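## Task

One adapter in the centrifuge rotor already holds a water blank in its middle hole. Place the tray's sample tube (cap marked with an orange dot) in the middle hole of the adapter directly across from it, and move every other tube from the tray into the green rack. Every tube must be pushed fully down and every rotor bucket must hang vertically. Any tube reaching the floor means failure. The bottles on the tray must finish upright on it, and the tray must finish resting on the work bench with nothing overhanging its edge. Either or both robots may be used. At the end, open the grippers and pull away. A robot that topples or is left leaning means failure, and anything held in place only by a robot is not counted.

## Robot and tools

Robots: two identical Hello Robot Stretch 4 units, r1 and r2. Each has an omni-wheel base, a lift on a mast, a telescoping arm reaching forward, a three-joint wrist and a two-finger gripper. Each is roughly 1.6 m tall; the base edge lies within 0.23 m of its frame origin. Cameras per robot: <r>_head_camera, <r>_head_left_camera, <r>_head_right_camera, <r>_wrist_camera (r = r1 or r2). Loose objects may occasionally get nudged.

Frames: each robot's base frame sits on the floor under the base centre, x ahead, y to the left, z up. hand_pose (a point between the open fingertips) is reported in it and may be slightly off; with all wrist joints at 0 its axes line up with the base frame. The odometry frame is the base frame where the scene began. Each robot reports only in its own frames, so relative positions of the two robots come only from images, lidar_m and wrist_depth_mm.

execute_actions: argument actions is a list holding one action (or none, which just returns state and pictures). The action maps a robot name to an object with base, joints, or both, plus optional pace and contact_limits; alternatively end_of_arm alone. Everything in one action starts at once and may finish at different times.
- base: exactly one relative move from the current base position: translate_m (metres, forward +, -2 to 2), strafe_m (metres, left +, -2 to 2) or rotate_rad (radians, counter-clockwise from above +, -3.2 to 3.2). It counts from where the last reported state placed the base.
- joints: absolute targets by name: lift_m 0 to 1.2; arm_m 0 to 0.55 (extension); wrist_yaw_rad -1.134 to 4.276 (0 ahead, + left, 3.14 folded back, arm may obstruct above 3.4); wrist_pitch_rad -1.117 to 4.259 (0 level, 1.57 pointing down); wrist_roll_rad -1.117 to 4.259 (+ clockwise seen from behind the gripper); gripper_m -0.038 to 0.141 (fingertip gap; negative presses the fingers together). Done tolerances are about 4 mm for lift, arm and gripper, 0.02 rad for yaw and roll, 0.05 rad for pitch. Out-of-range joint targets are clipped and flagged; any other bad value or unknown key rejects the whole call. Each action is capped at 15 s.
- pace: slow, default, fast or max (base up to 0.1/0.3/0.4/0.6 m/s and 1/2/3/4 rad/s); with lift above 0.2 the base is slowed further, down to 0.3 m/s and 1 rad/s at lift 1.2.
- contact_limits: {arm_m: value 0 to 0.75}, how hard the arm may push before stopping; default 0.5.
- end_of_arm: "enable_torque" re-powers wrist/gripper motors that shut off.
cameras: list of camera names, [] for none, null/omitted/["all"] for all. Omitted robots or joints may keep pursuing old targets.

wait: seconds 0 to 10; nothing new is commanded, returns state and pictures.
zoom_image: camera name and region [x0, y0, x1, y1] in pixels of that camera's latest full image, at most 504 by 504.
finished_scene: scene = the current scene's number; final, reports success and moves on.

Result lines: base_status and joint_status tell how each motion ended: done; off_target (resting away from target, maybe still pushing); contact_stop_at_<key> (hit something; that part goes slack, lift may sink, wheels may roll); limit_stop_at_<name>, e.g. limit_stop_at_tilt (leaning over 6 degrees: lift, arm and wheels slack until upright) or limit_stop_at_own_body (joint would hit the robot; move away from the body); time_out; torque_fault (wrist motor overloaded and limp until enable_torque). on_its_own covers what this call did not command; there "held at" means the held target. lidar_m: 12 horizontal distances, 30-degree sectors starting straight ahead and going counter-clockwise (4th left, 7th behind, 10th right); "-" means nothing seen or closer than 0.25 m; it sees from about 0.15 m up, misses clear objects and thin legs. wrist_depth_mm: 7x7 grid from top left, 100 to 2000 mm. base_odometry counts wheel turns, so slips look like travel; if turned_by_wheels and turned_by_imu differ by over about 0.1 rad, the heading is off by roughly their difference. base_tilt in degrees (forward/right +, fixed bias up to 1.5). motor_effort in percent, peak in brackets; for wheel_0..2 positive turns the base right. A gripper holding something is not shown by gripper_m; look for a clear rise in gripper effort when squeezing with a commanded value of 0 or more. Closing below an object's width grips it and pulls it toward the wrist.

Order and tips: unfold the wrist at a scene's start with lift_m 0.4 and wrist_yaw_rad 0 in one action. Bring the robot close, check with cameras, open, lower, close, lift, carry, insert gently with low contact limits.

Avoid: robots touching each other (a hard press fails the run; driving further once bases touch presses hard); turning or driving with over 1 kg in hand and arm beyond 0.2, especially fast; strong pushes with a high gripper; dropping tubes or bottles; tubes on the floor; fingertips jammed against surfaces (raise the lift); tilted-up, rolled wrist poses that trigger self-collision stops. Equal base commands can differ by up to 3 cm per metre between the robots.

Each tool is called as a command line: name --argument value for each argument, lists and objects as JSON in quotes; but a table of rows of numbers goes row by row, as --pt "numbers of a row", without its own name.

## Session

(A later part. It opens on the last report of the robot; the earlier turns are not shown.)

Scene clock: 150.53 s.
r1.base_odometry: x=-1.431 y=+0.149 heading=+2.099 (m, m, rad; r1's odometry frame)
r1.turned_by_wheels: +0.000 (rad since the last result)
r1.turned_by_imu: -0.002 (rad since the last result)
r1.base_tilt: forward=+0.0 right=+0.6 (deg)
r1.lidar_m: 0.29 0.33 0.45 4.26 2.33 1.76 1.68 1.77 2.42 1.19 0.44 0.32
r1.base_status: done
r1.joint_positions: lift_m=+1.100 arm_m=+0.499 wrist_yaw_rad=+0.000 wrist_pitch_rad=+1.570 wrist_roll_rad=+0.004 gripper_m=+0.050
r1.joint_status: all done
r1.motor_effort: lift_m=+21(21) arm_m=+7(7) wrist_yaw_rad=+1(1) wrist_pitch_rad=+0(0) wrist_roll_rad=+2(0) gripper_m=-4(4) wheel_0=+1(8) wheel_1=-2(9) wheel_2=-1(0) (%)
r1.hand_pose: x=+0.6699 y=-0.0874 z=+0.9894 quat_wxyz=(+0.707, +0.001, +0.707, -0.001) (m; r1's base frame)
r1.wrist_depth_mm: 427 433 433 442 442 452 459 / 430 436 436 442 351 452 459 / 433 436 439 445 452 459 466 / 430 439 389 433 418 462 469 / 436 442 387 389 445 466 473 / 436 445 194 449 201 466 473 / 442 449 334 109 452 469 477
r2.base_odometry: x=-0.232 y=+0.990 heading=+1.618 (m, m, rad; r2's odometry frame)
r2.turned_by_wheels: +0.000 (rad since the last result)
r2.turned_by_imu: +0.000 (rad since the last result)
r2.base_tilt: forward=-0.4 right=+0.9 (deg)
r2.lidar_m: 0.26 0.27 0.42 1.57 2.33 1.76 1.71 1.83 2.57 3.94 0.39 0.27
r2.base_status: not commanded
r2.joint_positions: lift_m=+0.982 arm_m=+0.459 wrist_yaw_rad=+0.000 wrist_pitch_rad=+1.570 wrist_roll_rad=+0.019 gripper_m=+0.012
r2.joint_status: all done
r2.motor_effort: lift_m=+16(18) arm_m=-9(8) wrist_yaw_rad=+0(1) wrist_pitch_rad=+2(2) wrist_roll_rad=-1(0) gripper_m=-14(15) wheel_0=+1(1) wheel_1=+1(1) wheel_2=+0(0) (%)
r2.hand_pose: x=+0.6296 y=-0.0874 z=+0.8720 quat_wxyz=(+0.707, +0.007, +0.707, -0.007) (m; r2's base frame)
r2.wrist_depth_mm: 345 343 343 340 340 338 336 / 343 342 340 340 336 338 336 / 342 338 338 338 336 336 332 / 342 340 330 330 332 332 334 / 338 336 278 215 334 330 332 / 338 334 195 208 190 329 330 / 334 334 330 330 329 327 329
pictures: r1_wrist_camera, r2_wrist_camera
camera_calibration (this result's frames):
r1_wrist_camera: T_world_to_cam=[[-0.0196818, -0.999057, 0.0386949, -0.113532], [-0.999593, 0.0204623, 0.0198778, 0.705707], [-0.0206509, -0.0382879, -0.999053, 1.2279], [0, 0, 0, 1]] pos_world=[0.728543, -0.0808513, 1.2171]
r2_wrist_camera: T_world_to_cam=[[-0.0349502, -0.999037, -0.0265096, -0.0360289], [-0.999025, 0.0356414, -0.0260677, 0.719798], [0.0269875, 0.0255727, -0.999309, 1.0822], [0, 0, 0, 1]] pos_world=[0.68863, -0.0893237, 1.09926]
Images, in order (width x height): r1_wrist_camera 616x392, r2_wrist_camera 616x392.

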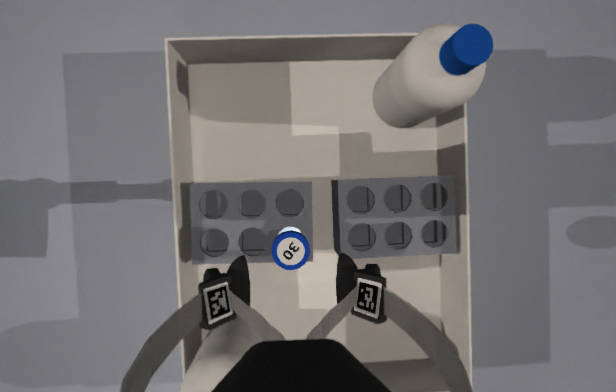

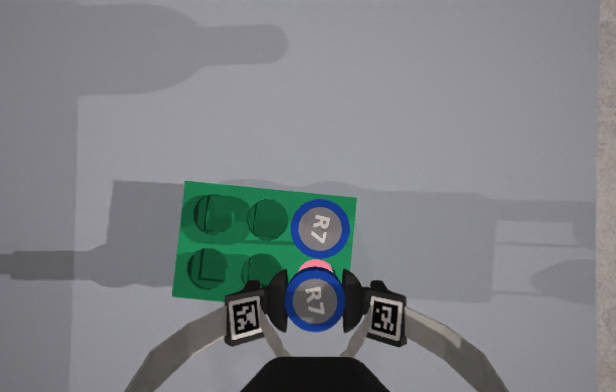

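execute_actions --actions '[{"r1":{"joints":{"lift_m":0.987,"arm_m":0.496}},"r2":{"joints":{"gripper_m":0.05}}}]' --cameras '["r1_wrist_camera"]'

execute_actions --actions '[{"r1":{"joints":{"gripper_m":0.012}},"r2":{"joints":{"lift_m":1.06},"pace":"fast"}}]' --cameras '["r1_wrist_camera","r2_wrist_camera"]'

Scene clock: 154.50 s.
r1.base_odometry: x=-1.431 y=+0.149 heading=+2.099 (m, m, rad; r1's odometry frame)
r1.turned_by_wheels: +0.000 (rad since the last result)
r1.turned_by_imu: -0.001 (rad since the last result)
r1.base_tilt: forward=-0.1 right=+0.7 (deg)
r1.lidar_m: 0.31 0.32 0.45 4.24 2.34 1.74 1.67 1.77 2.42 1.16 0.47 0.31
r1.base_status: not commanded
r1.joint_positions: lift_m=+0.987 arm_m=+0.497 wrist_yaw_rad=+0.000 wrist_pitch_rad=+1.570 wrist_roll_rad=+0.004 gripper_m=+0.050
r1.joint_status: all done
r1.motor_effort: lift_m=+13(21) arm_m=-8(9) wrist_yaw_rad=-1(1) wrist_pitch_rad=-1(0) wrist_roll_rad=-1(1) gripper_m=-7(4) wheel_0=+2(1) wheel_1=-2(1) wheel_2=-1(0) (%)
r1.hand_pose: x=+0.6685 y=-0.0874 z=+0.8771 quat_wxyz=(+0.707, +0.001, +0.707, -0.001) (m; r1's base frame)
r1.wrist_depth_mm: 320 314 325 329 332 206 198 / 324 325 329 332 334 263 343 / 325 324 330 334 338 342 347 / 325 300 325 329 281 283 349 / 329 303 274 276 281 286 351 / 329 307 193 279 201 345 355 / 330 330 329 109 345 336 357
r2.base_odometry: x=-0.232 y=+0.990 heading=+1.618 (m, m, rad; r2's odometry frame)
r2.turned_by_wheels: +0.000 (rad since the last result)
r2.turned_by_imu: +0.000 (rad since the last result)
r2.base_tilt: forward=-0.4 right=+0.9 (deg)
r2.lidar_m: 0.25 0.27 0.42 1.56 2.36 1.75 1.72 1.82 2.54 3.93 0.37 0.28
r2.base_status: not commanded
r2.joint_positions: lift_m=+0.982 arm_m=+0.459 wrist_yaw_rad=+0.000 wrist_pitch_rad=+1.570 wrist_roll_rad=+0.019 gripper_m=+0.050
r2.joint_status: all done
r2.motor_effort: lift_m=+16(16) arm_m=-9(8) wrist_yaw_rad=+1(0) wrist_pitch_rad=+1(2) wrist_roll_rad=+0(0) gripper_m=-4(14) wheel_0=+2(1) wheel_1=+1(1) wheel_2=+0(0) (%)
r2.hand_pose: x=+0.6296 y=-0.0874 z=+0.8720 quat_wxyz=(+0.707, +0.007, +0.707, -0.007) (m; r2's base frame)
r2.wrist_depth_mm: 349 343 342 342 338 338 340 / 342 342 342 342 340 338 336 / 342 342 340 336 338 336 336 / 340 336 332 332 336 332 332 / 338 336 276 273 332 330 332 / 334 336 213 213 199 329 329 / 334 334 332 148 329 327 327
pictures: r1_wrist_camera
camera_calibration (this result's frames):
r1_wrist_camera: T_world_to_cam=[[-0.0197206, -0.999056, 0.0386957, -0.109187], [-0.999591, 0.0205026, 0.0199163, 0.706547], [-0.0206909, -0.0382871, -0.999053, 1.11568], [0, 0, 0, 1]] pos_world=[0.72719, -0.0808537, 1.10478]
Images, in order (width x height): r1_wrist_camera 616x392.

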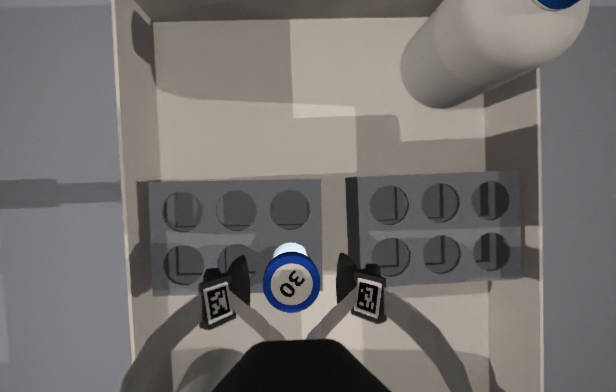

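Scene clock: 155.67 s.
r1.base_odometry: x=-1.431 y=+0.149 heading=+2.099 (m, m, rad; r1's odometry frame)
r1.turned_by_wheels: +0.000 (rad since the last result)
r1.turned_by_imu: +0.000 (rad since the last result)
r1.base_tilt: forward=+0.1 right=+0.6 (deg)
r1.lidar_m: 0.31 0.33 0.45 4.25 2.37 1.74 1.68 1.78 2.41 1.17 0.46 0.32
r1.base_status: not commanded
r1.joint_positions: lift_m=+0.987 arm_m=+0.497 wrist_yaw_rad=+0.000 wrist_pitch_rad=+1.570 wrist_roll_rad=+0.004 gripper_m=+0.012
r1.joint_status: all done
r1.motor_effort: lift_m=+13(13) arm_m=-7(8) wrist_yaw_rad=+1(1) wrist_pitch_rad=-1(1) wrist_roll_rad=+1(2) gripper_m=-19(18) wheel_0=+1(1) wheel_1=-1(1) wheel_2=+0(0) (%)
r1.hand_pose: x=+0.6685 y=-0.0874 z=+0.8771 quat_wxyz=(+0.707, +0.001, +0.707, -0.001) (m; r1's base frame)
r1.wrist_depth_mm: 320 314 325 329 330 206 199 / 324 325 330 334 334 264 345 / 324 325 329 334 336 342 349 / 327 301 325 330 281 283 351 / 327 303 276 276 282 286 351 / 329 306 186 211 191 345 353 / 332 300 329 109 345 317 357
r2.base_odometry: x=-0.232 y=+0.990 heading=+1.618 (m, m, rad; r2's odometry frame)
r2.turned_by_wheels: +0.000 (rad since the last result)
r2.turned_by_imu: +0.000 (rad since the last result)
r2.base_tilt: forward=-0.2 right=+0.9 (deg)
r2.lidar_m: 0.25 0.28 0.41 1.58 2.40 1.76 1.71 1.81 2.57 3.90 0.37 0.26
r2.base_status: not commanded
r2.joint_positions: lift_m=+1.060 arm_m=+0.459 wrist_yaw_rad=+0.000 wrist_pitch_rad=+1.570 wrist_roll_rad=+0.019 gripper_m=+0.050
r2.joint_status: all done
r2.motor_effort: lift_m=+21(23) arm_m=-8(8) wrist_yaw_rad=+0(1) wrist_pitch_rad=+1(3) wrist_roll_rad=+0(0) gripper_m=-2(6) wheel_0=+1(1) wheel_1=+1(1) wheel_2=+0(0) (%)
r2.hand_pose: x=+0.6296 y=-0.0874 z=+0.9495 quat_wxyz=(+0.707, +0.007, +0.707, -0.007) (m; r2's base frame)
r2.wrist_depth_mm: 427 421 424 418 421 418 1182 / 424 421 421 418 418 413 1205 / 421 418 421 415 415 413 1182 / 421 418 415 418 413 410 1160 / 415 415 384 351 410 404 1160 / 415 415 213 410 198 407 1138 / 413 410 413 148 407 402 1160
pictures: r1_wrist_camera, r2_wrist_camera
camera_calibration (this result's frames):
r1_wrist_camera: T_world_to_cam=[[-0.0197208, -0.999056, 0.0386957, -0.109187], [-0.999591, 0.0205028, 0.0199163, 0.706547], [-0.0206909, -0.0382871, -0.999053, 1.11568], [0, 0, 0, 1]] pos_world=[0.72719, -0.0808537, 1.10478]
r2_wrist_camera: T_world_to_cam=[[-0.0349503, -0.999037, -0.0265096, -0.033974], [-0.999025, 0.0356416, -0.0260677, 0.721814], [0.0269875, 0.0255727, -0.999309, 1.15967], [0, 0, 0, 1]] pos_world=[0.688626, -0.0893237, 1.17678]
Images, in order (width x height): r1_wrist_camera 616x392, r2_wrist_camera 616x392.

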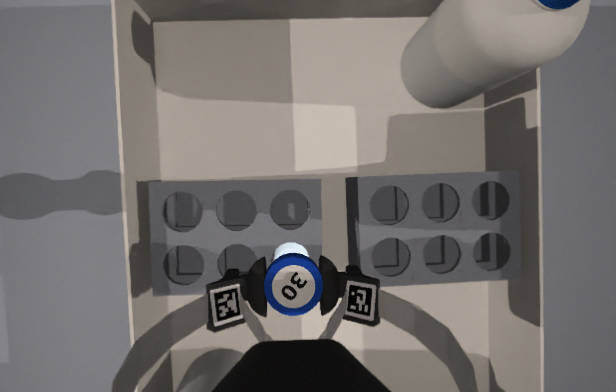

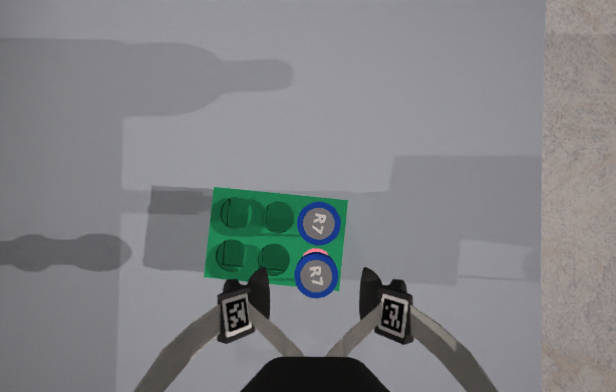

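r1 lifts and goes to the column nearest the tray (~0.40 left); r2 withdraws.

execute_actions --actions '[{"r1":{"joints":{"lift_m":1.08}},"r2":{"joints":{"arm_m":0.1},"pace":"max"}}]' --cameras '[]'

execute_actions --actions '[{"r1":{"base":{"strafe_m":0.40},"joints":{"arm_m":0.505},"pace":"fast"},"r2":{"base":{"translate_m":-0.4},"joints":{"arm_m":0.0},"pace":"max"}}]' --cameras '["r1_wrist_camera"]'

zoom_image --camera "r1_wrist_camera" --region '[170, 160, 380, 330]'

Scene clock: 160.17 s.
r1.base_odometry: x=-1.431 y=+0.149 heading=+2.099 (m, m, rad; r1's odometry frame)
r1.turned_by_wheels: +0.000 (rad since the last result)
r1.turned_by_imu: -0.001 (rad since the last result)
r1.base_tilt: forward=+0.0 right=+0.7 (deg)
r1.lidar_m: 0.30 0.33 0.44 4.26 2.35 1.75 1.68 1.77 2.43 1.19 0.46 0.33
r1.base_status: not commanded
r1.joint_positions: lift_m=+1.080 arm_m=+0.497 wrist_yaw_rad=+0.000 wrist_pitch_rad=+1.570 wrist_roll_rad=+0.004 gripper_m=+0.012
r1.joint_status: all done
r1.motor_effort: lift_m=+22(23) arm_m=-7(7) wrist_yaw_rad=-1(1) wrist_pitch_rad=+0(0) wrist_roll_rad=+1(0) gripper_m=-18(18) wheel_0=+1(1) wheel_1=-2(1) wheel_2=+0(0) (%)
r1.hand_pose: x=+0.6685 y=-0.0874 z=+0.9693 quat_wxyz=(+0.707, +0.001, +0.707, -0.001) (m; r1's base frame)
r1.wrist_depth_mm: 410 415 399 407 415 286 436 / 410 415 418 424 357 366 442 / 415 418 421 427 433 436 445 / 415 421 392 424 404 439 445 / 418 421 368 366 430 445 449 / 421 424 186 211 191 445 452 / 421 424 329 109 439 449 452
r2.base_odometry: x=-0.232 y=+0.990 heading=+1.618 (m, m, rad; r2's odometry frame)
r2.turned_by_wheels: +0.000 (rad since the last result)
r2.turned_by_imu: +0.000 (rad since the last result)
r2.base_tilt: forward=-0.3 right=+0.7 (deg)
r2.lidar_m: 0.25 0.28 0.42 1.58 2.38 1.79 1.70 1.82 2.56 3.91 0.38 0.29
r2.base_status: not commanded
r2.joint_positions: lift_m=+1.060 arm_m=+0.102 wrist_yaw_rad=+0.000 wrist_pitch_rad=+1.570 wrist_roll_rad=+0.019 gripper_m=+0.050
r2.joint_status: all done
r2.motor_effort: lift_m=+22(22) arm_m=-9(8) wrist_yaw_rad=+0(1) wrist_pitch_rad=+0(0) wrist_roll_rad=-1(0) gripper_m=-2(3) wheel_0=+1(0) wheel_1=+1(1) wheel_2=+0(0) (%)
r2.hand_pose: x=+0.2725 y=-0.0874 z=+0.9495 quat_wxyz=(+0.707, +0.007, +0.707, -0.007) (m; r2's base frame)
r2.wrist_depth_mm: 427 427 424 421 421 415 1182 / 427 421 424 421 415 418 1182 / 424 421 421 415 413 418 1182 / 418 421 415 418 413 413 1182 / 418 415 415 418 413 410 1160 / 1205 1182 212 946 198 1160 1182 / 1182 1182 960 148 1182 1160 1160
pictures: none
No camera images: the call's "cameras" was empty. Leave "cameras" out to get every camera's image.

Scene clock: 162.83 s.
r1.base_odometry: x=-1.777 y=-0.053 heading=+2.099 (m, m, rad; r1's odometry frame)
r1.turned_by_wheels: +0.000 (rad since the last result)
r1.turned_by_imu: -0.001 (rad since the last result)
r1.base_tilt: forward=+0.0 right=+0.8 (deg)
r1.lidar_m: 0.30 0.31 3.99 3.85 2.38 1.72 1.66 1.75 2.41 1.22 0.46 0.34
r1.base_status: done
r1.joint_positions: lift_m=+1.080 arm_m=+0.504 wrist_yaw_rad=+0.000 wrist_pitch_rad=+1.570 wrist_roll_rad=+0.004 gripper_m=+0.012
r1.joint_status: all done
r1.motor_effort: lift_m=+22(22) arm_m=+8(8) wrist_yaw_rad=+0(0) wrist_pitch_rad=-1(0) wrist_roll_rad=-1(1) gripper_m=-18(18) wheel_0=+1(10) wheel_1=+1(9) wheel_2=-1(1) (%)
r1.hand_pose: x=+0.6748 y=-0.0874 z=+0.9694 quat_wxyz=(+0.707, +0.001, +0.707, -0.001) (m; r1's base frame)
r1.wrist_depth_mm: 407 415 415 424 427 433 436 / 410 415 418 424 430 433 410 / 413 418 421 427 433 436 413 / 418 421 368 427 436 439 394 / 418 424 368 373 439 442 399 / 418 424 186 211 191 445 404 / 424 424 433 109 442 452 397
r2.base_odometry: x=-0.214 y=+0.591 heading=+1.618 (m, m, rad; r2's odometry frame)
r2.turned_by_wheels: +0.000 (rad since the last result)
r2.turned_by_imu: -0.001 (rad since the last result)
r2.base_tilt: forward=-0.4 right=+0.9 (deg)
r2.lidar_m: 0.65 0.70 0.98 4.52 1.85 1.38 1.30 1.41 1.98 3.92 4.11 0.69
r2.base_status: done
r2.joint_positions: lift_m=+1.060 arm_m=+0.002 wrist_yaw_rad=+0.000 wrist_pitch_rad=+1.570 wrist_roll_rad=+0.019 gripper_m=+0.050
r2.joint_status: all done
r2.motor_effort: lift_m=+21(21) arm_m=-9(7) wrist_yaw_rad=+0(0) wrist_pitch_rad=+2(3) wrist_roll_rad=+0(0) gripper_m=-4(4) wheel_0=-2(8) wheel_1=-3(6) wheel_2=+1(13) (%)
r2.hand_pose: x=+0.1726 y=-0.0874 z=+0.9495 quat_wxyz=(+0.707, +0.007, +0.707, -0.007) (m; r2's base frame)
r2.wrist_depth_mm: 1255 1205 1205 1078 1205 1182 1182 / 1229 1205 1205 1182 1205 1205 1182 / 1229 1205 1182 1205 1182 1160 1182 / 1205 1182 1182 1182 1205 1160 1160 / 1205 1182 1182 960 1205 1182 1138 / 1205 1182 213 960 198 1160 1160 / 1182 1182 1160 148 1182 1138 1160
pictures: r1_wrist_camera
camera_calibration (this result's frames):
r1_wrist_camera: T_world_to_cam=[[-0.0198319, -0.999054, 0.0386981, -0.11256], [-0.999587, 0.0206186, 0.0200381, 0.710891], [-0.020817, -0.0382847, -0.99905, 1.20807], [0, 0, 0, 1]] pos_world=[0.733513, -0.0808606, 1.19703]
Images, in order (width x height): r1_wrist_camera 616x392.

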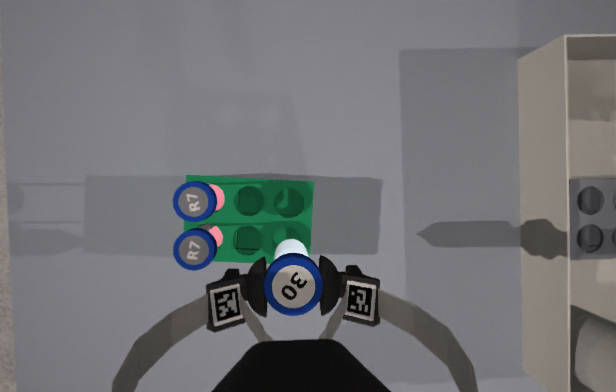

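Region (170, 160, 380, 330) of r1_wrist_camera's 616x392 image, scaled by 2.400; it fills the top 408 rows of this view, and the rest is white.

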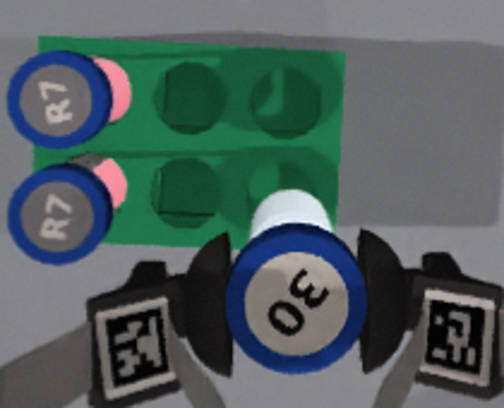

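execute_actions --actions '[{"r1":{"base":{"strafe_m":0.0035},"joints":{"arm_m":0.5005,"lift_m":0.982},"pace":"slow"}}]' --cameras '["r1_wrist_camera"]'

execute_actions --actions '[{"r1":{"joints":{"gripper_m":0.048}}}]' --cameras '["r1_wrist_camera"]'

Scene clock: 167.13 s.
r1.base_odometry: x=-1.780 y=-0.055 heading=+2.099 (m, m, rad; r1's odometry frame)
r1.turned_by_wheels: +0.000 (rad since the last result)
r1.turned_by_imu: -0.001 (rad since the last result)
r1.base_tilt: forward=+0.0 right=+0.8 (deg)
r1.lidar_m: 0.29 0.33 4.00 3.85 2.38 1.73 1.67 1.76 2.40 1.22 0.46 0.33
r1.base_status: done
r1.joint_positions: lift_m=+0.982 arm_m=+0.502 wrist_yaw_rad=+0.000 wrist_pitch_rad=+1.570 wrist_roll_rad=+0.004 gripper_m=+0.012
r1.joint_status: all done
r1.motor_effort: lift_m=+13(21) arm_m=-8(4) wrist_yaw_rad=+0(2) wrist_pitch_rad=+0(0) wrist_roll_rad=+0(1) gripper_m=-18(18) wheel_0=-2(5) wheel_1=+2(5) wheel_2=+0(1) (%)
r1.hand_pose: x=+0.6730 y=-0.0874 z=+0.8721 quat_wxyz=(+0.707, +0.001, +0.707, -0.001) (m; r1's base frame)
r1.wrist_depth_mm: 317 320 324 327 330 336 340 / 319 322 325 329 334 338 343 / 320 324 327 330 334 340 342 / 322 324 272 329 338 342 345 / 325 325 272 273 340 343 345 / 325 329 186 211 191 343 347 / 327 329 334 109 342 347 349
r2.base_odometry: x=-0.214 y=+0.591 heading=+1.618 (m, m, rad; r2's odometry frame)
r2.turned_by_wheels: +0.000 (rad since the last result)
r2.turned_by_imu: +0.000 (rad since the last result)
r2.base_tilt: forward=-0.3 right=+0.8 (deg)
r2.lidar_m: 0.64 0.70 1.01 4.52 1.82 1.35 1.30 1.41 1.96 3.90 4.11 0.67
r2.base_status: not commanded
r2.joint_positions: lift_m=+1.060 arm_m=+0.002 wrist_yaw_rad=+0.000 wrist_pitch_rad=+1.570 wrist_roll_rad=+0.019 gripper_m=+0.050
r2.joint_status: not commanded
r2.motor_effort: lift_m=+21(21) arm_m=-8(8) wrist_yaw_rad=+0(1) wrist_pitch_rad=+2(4) wrist_roll_rad=+0(0) gripper_m=-4(2) wheel_0=-2(2) wheel_1=-3(2) wheel_2=+1(1) (%)
r2.hand_pose: x=+0.1726 y=-0.0874 z=+0.9495 quat_wxyz=(+0.707, +0.007, +0.707, -0.007) (m; r2's base frame)
r2.wrist_depth_mm: 1229 1205 1205 1078 1205 1205 1205 / 1205 1229 1182 1205 1205 1182 1182 / 1205 1205 1182 1205 1205 1138 1205 / 1182 1205 1182 1205 1182 1182 1182 / 1205 1182 1182 976 1182 1182 1160 / 1182 1205 213 960 198 1138 1182 / 1182 1182 1182 148 1160 1160 1138
pictures: r1_wrist_camera
camera_calibration (this result's frames):
r1_wrist_camera: T_world_to_cam=[[-0.0198342, -0.999054, 0.0386967, -0.108829], [-0.999588, 0.0206181, 0.019966, 0.711125], [-0.020745, -0.0382847, -0.999052, 1.11082], [0, 0, 0, 1]] pos_world=[0.731717, -0.0808605, 1.09978]
Images, in order (width x height): r1_wrist_camera 616x392.

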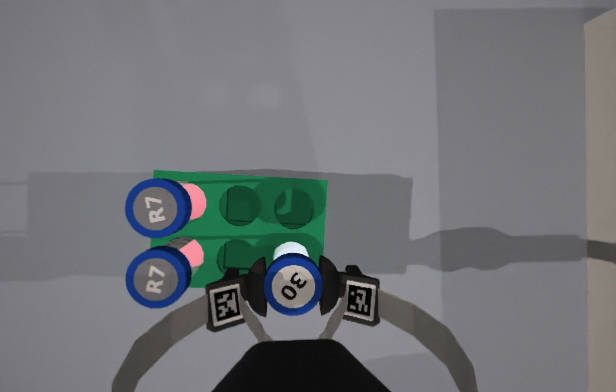

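Scene clock: 168.27 s.
r1.base_odometry: x=-1.780 y=-0.055 heading=+2.099 (m, m, rad; r1's odometry frame)
r1.turned_by_wheels: +0.000 (rad since the last result)
r1.turned_by_imu: +0.000 (rad since the last result)
r1.base_tilt: forward=+0.0 right=+0.6 (deg)
r1.lidar_m: 0.30 0.33 4.01 3.86 2.38 1.73 1.67 1.74 2.42 1.22 0.43 0.32
r1.base_status: not commanded
r1.joint_positions: lift_m=+0.982 arm_m=+0.502 wrist_yaw_rad=+0.000 wrist_pitch_rad=+1.570 wrist_roll_rad=+0.004 gripper_m=+0.048
r1.joint_status: all done
r1.motor_effort: lift_m=+13(13) arm_m=-8(8) wrist_yaw_rad=+0(0) wrist_pitch_rad=-1(0) wrist_roll_rad=+0(1) gripper_m=-5(19) wheel_0=-2(3) wheel_1=+2(2) wheel_2=+0(0) (%)
r1.hand_pose: x=+0.6730 y=-0.0874 z=+0.8721 quat_wxyz=(+0.707, +0.001, +0.707, -0.001) (m; r1's base frame)
r1.wrist_depth_mm: 317 320 324 327 330 334 340 / 317 322 325 330 334 338 342 / 319 322 327 332 336 340 342 / 322 324 272 329 338 342 343 / 322 327 272 273 338 342 347 / 325 327 195 216 200 345 349 / 327 329 334 109 342 347 351
r2.base_odometry: x=-0.214 y=+0.591 heading=+1.618 (m, m, rad; r2's odometry frame)
r2.turned_by_wheels: +0.000 (rad since the last result)
r2.turned_by_imu: +0.000 (rad since the last result)
r2.base_tilt: forward=-0.4 right=+0.8 (deg)
r2.lidar_m: 0.65 0.72 1.01 4.54 1.82 1.34 1.29 1.39 1.96 3.91 4.12 0.68
r2.base_status: not commanded
r2.joint_positions: lift_m=+1.060 arm_m=+0.002 wrist_yaw_rad=+0.000 wrist_pitch_rad=+1.570 wrist_roll_rad=+0.019 gripper_m=+0.050
r2.joint_status: not commanded
r2.motor_effort: lift_m=+21(21) arm_m=-9(9) wrist_yaw_rad=+0(1) wrist_pitch_rad=+2(1) wrist_roll_rad=+0(0) gripper_m=-3(3) wheel_0=-2(2) wheel_1=-2(3) wheel_2=+1(1) (%)
r2.hand_pose: x=+0.1726 y=-0.0874 z=+0.9495 quat_wxyz=(+0.707, +0.007, +0.707, -0.007) (m; r2's base frame)
r2.wrist_depth_mm: 1255 1229 1229 1098 1182 1182 1205 / 1229 1205 1205 1205 1182 1205 1182 / 1229 1205 1182 1182 1182 1182 1160 / 1205 1205 1182 1182 1160 1182 1160 / 1205 1205 1182 960 1182 1205 1160 / 1182 1205 213 960 198 1182 1160 / 1160 1182 1160 148 1138 1182 1182
pictures: r1_wrist_camera
camera_calibration (this result's frames):
r1_wrist_camera: T_world_to_cam=[[-0.0198343, -0.999054, 0.0386967, -0.108829], [-0.999588, 0.0206183, 0.0199661, 0.711114], [-0.0207451, -0.0382847, -0.999052, 1.11082], [0, 0, 0, 1]] pos_world=[0.731707, -0.0808605, 1.09978]
Images, in order (width x height): r1_wrist_camera 616x392.

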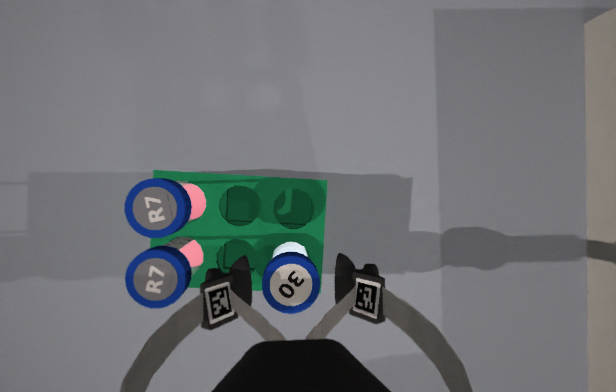

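Retracting straight back is clear (nothing behind the fingers).

execute_actions --actions '[{"r1":{"base":{"translate_m":-0.3},"joints":{"lift_m":1.1,"arm_m":0.0},"pace":"max"}}]' --cameras '["r1_head_right_camera","r2_head_left_camera"]'

finished_scene --scene 1

Scene clock: 172.40 s.
r1.base_odometry: x=-1.629 y=-0.314 heading=+2.099 (m, m, rad; r1's odometry frame)
r1.turned_by_wheels: +0.000 (rad since the last result)
r1.turned_by_imu: -0.001 (rad since the last result)
r1.base_tilt: forward=+0.0 right=+0.7 (deg)
r1.lidar_m: 0.60 0.63 3.99 3.86 1.91 1.43 1.39 1.44 1.99 4.90 0.88 0.63
r1.base_status: done
r1.joint_positions: lift_m=+1.100 arm_m=+0.003 wrist_yaw_rad=+0.000 wrist_pitch_rad=+1.570 wrist_roll_rad=+0.004 gripper_m=+0.048
r1.joint_status: all done
joint sent to its limit — the command would take r1.arm_m past its lower limit, so that joint was sent only as far as its limit.
r1.motor_effort: lift_m=+21(24) arm_m=-8(7) wrist_yaw_rad=+0(0) wrist_pitch_rad=-2(2) wrist_roll_rad=-1(2) gripper_m=-4(5) wheel_0=+0(5) wheel_1=+1(6) wheel_2=-1(13) (%)
r1.hand_pose: x=+0.1743 y=-0.0874 z=+0.9894 quat_wxyz=(+0.707, +0.001, +0.707, -0.001) (m; r1's base frame)
r1.wrist_depth_mm: 1138 1138 1182 1182 1182 1229 1255 / 1160 1182 1182 1229 1205 1229 1229 / 1160 1160 1205 1182 1229 1229 1255 / 1160 1182 1205 1205 1255 1255 1255 / 1160 1182 991 1025 1255 1255 1281 / 1182 1205 196 1008 200 1229 1281 / 1182 1182 1205 109 1255 1255 1255
r2.base_odometry: x=-0.214 y=+0.591 heading=+1.618 (m, m, rad; r2's odometry frame)
r2.turned_by_wheels: +0.000 (rad since the last result)
r2.turned_by_imu: +0.000 (rad since the last result)
r2.base_tilt: forward=-0.4 right=+0.9 (deg)
r2.lidar_m: 0.65 0.71 1.02 4.53 1.83 1.38 1.32 1.40 1.99 3.90 4.12 0.67
r2.base_status: not commanded
r2.joint_positions: lift_m=+1.060 arm_m=+0.002 wrist_yaw_rad=+0.000 wrist_pitch_rad=+1.570 wrist_roll_rad=+0.019 gripper_m=+0.050
r2.joint_status: not commanded
r2.motor_effort: lift_m=+21(21) arm_m=-8(9) wrist_yaw_rad=+1(1) wrist_pitch_rad=+2(2) wrist_roll_rad=-1(0) gripper_m=-5(4) wheel_0=-2(2) wheel_1=-2(2) wheel_2=+1(1) (%)
r2.hand_pose: x=+0.1726 y=-0.0874 z=+0.9495 quat_wxyz=(+0.707, +0.007, +0.707, -0.007) (m; r2's base frame)
r2.wrist_depth_mm: 1229 1205 1182 1078 1205 1205 1182 / 1229 1229 1182 1182 1205 1182 1205 / 1229 1182 1182 1229 1205 1205 1182 / 1205 1205 1182 1182 1182 1182 1160 / 1182 1182 1182 960 1182 1160 1160 / 1182 1205 213 976 198 1182 1160 / 1205 1160 1182 148 1182 1160 1182
pictures: r1_head_right_camera, r2_head_left_camera
Images, in order (width x height): r1_head_right_camera 420x672, r2_head_left_camera 420x672.

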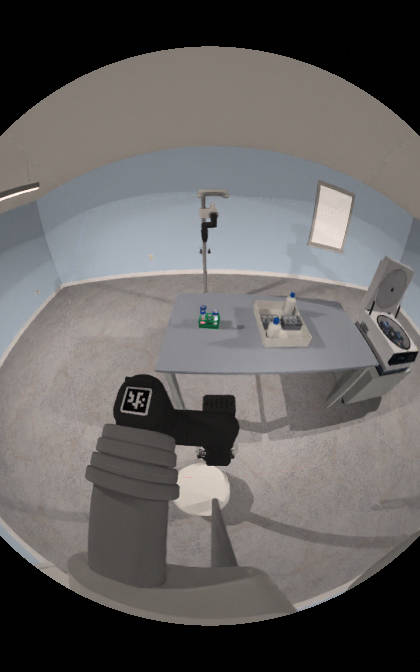

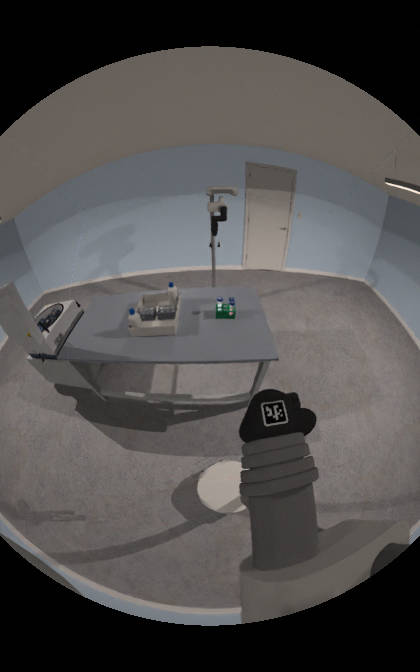

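The scene is finished: the task was done.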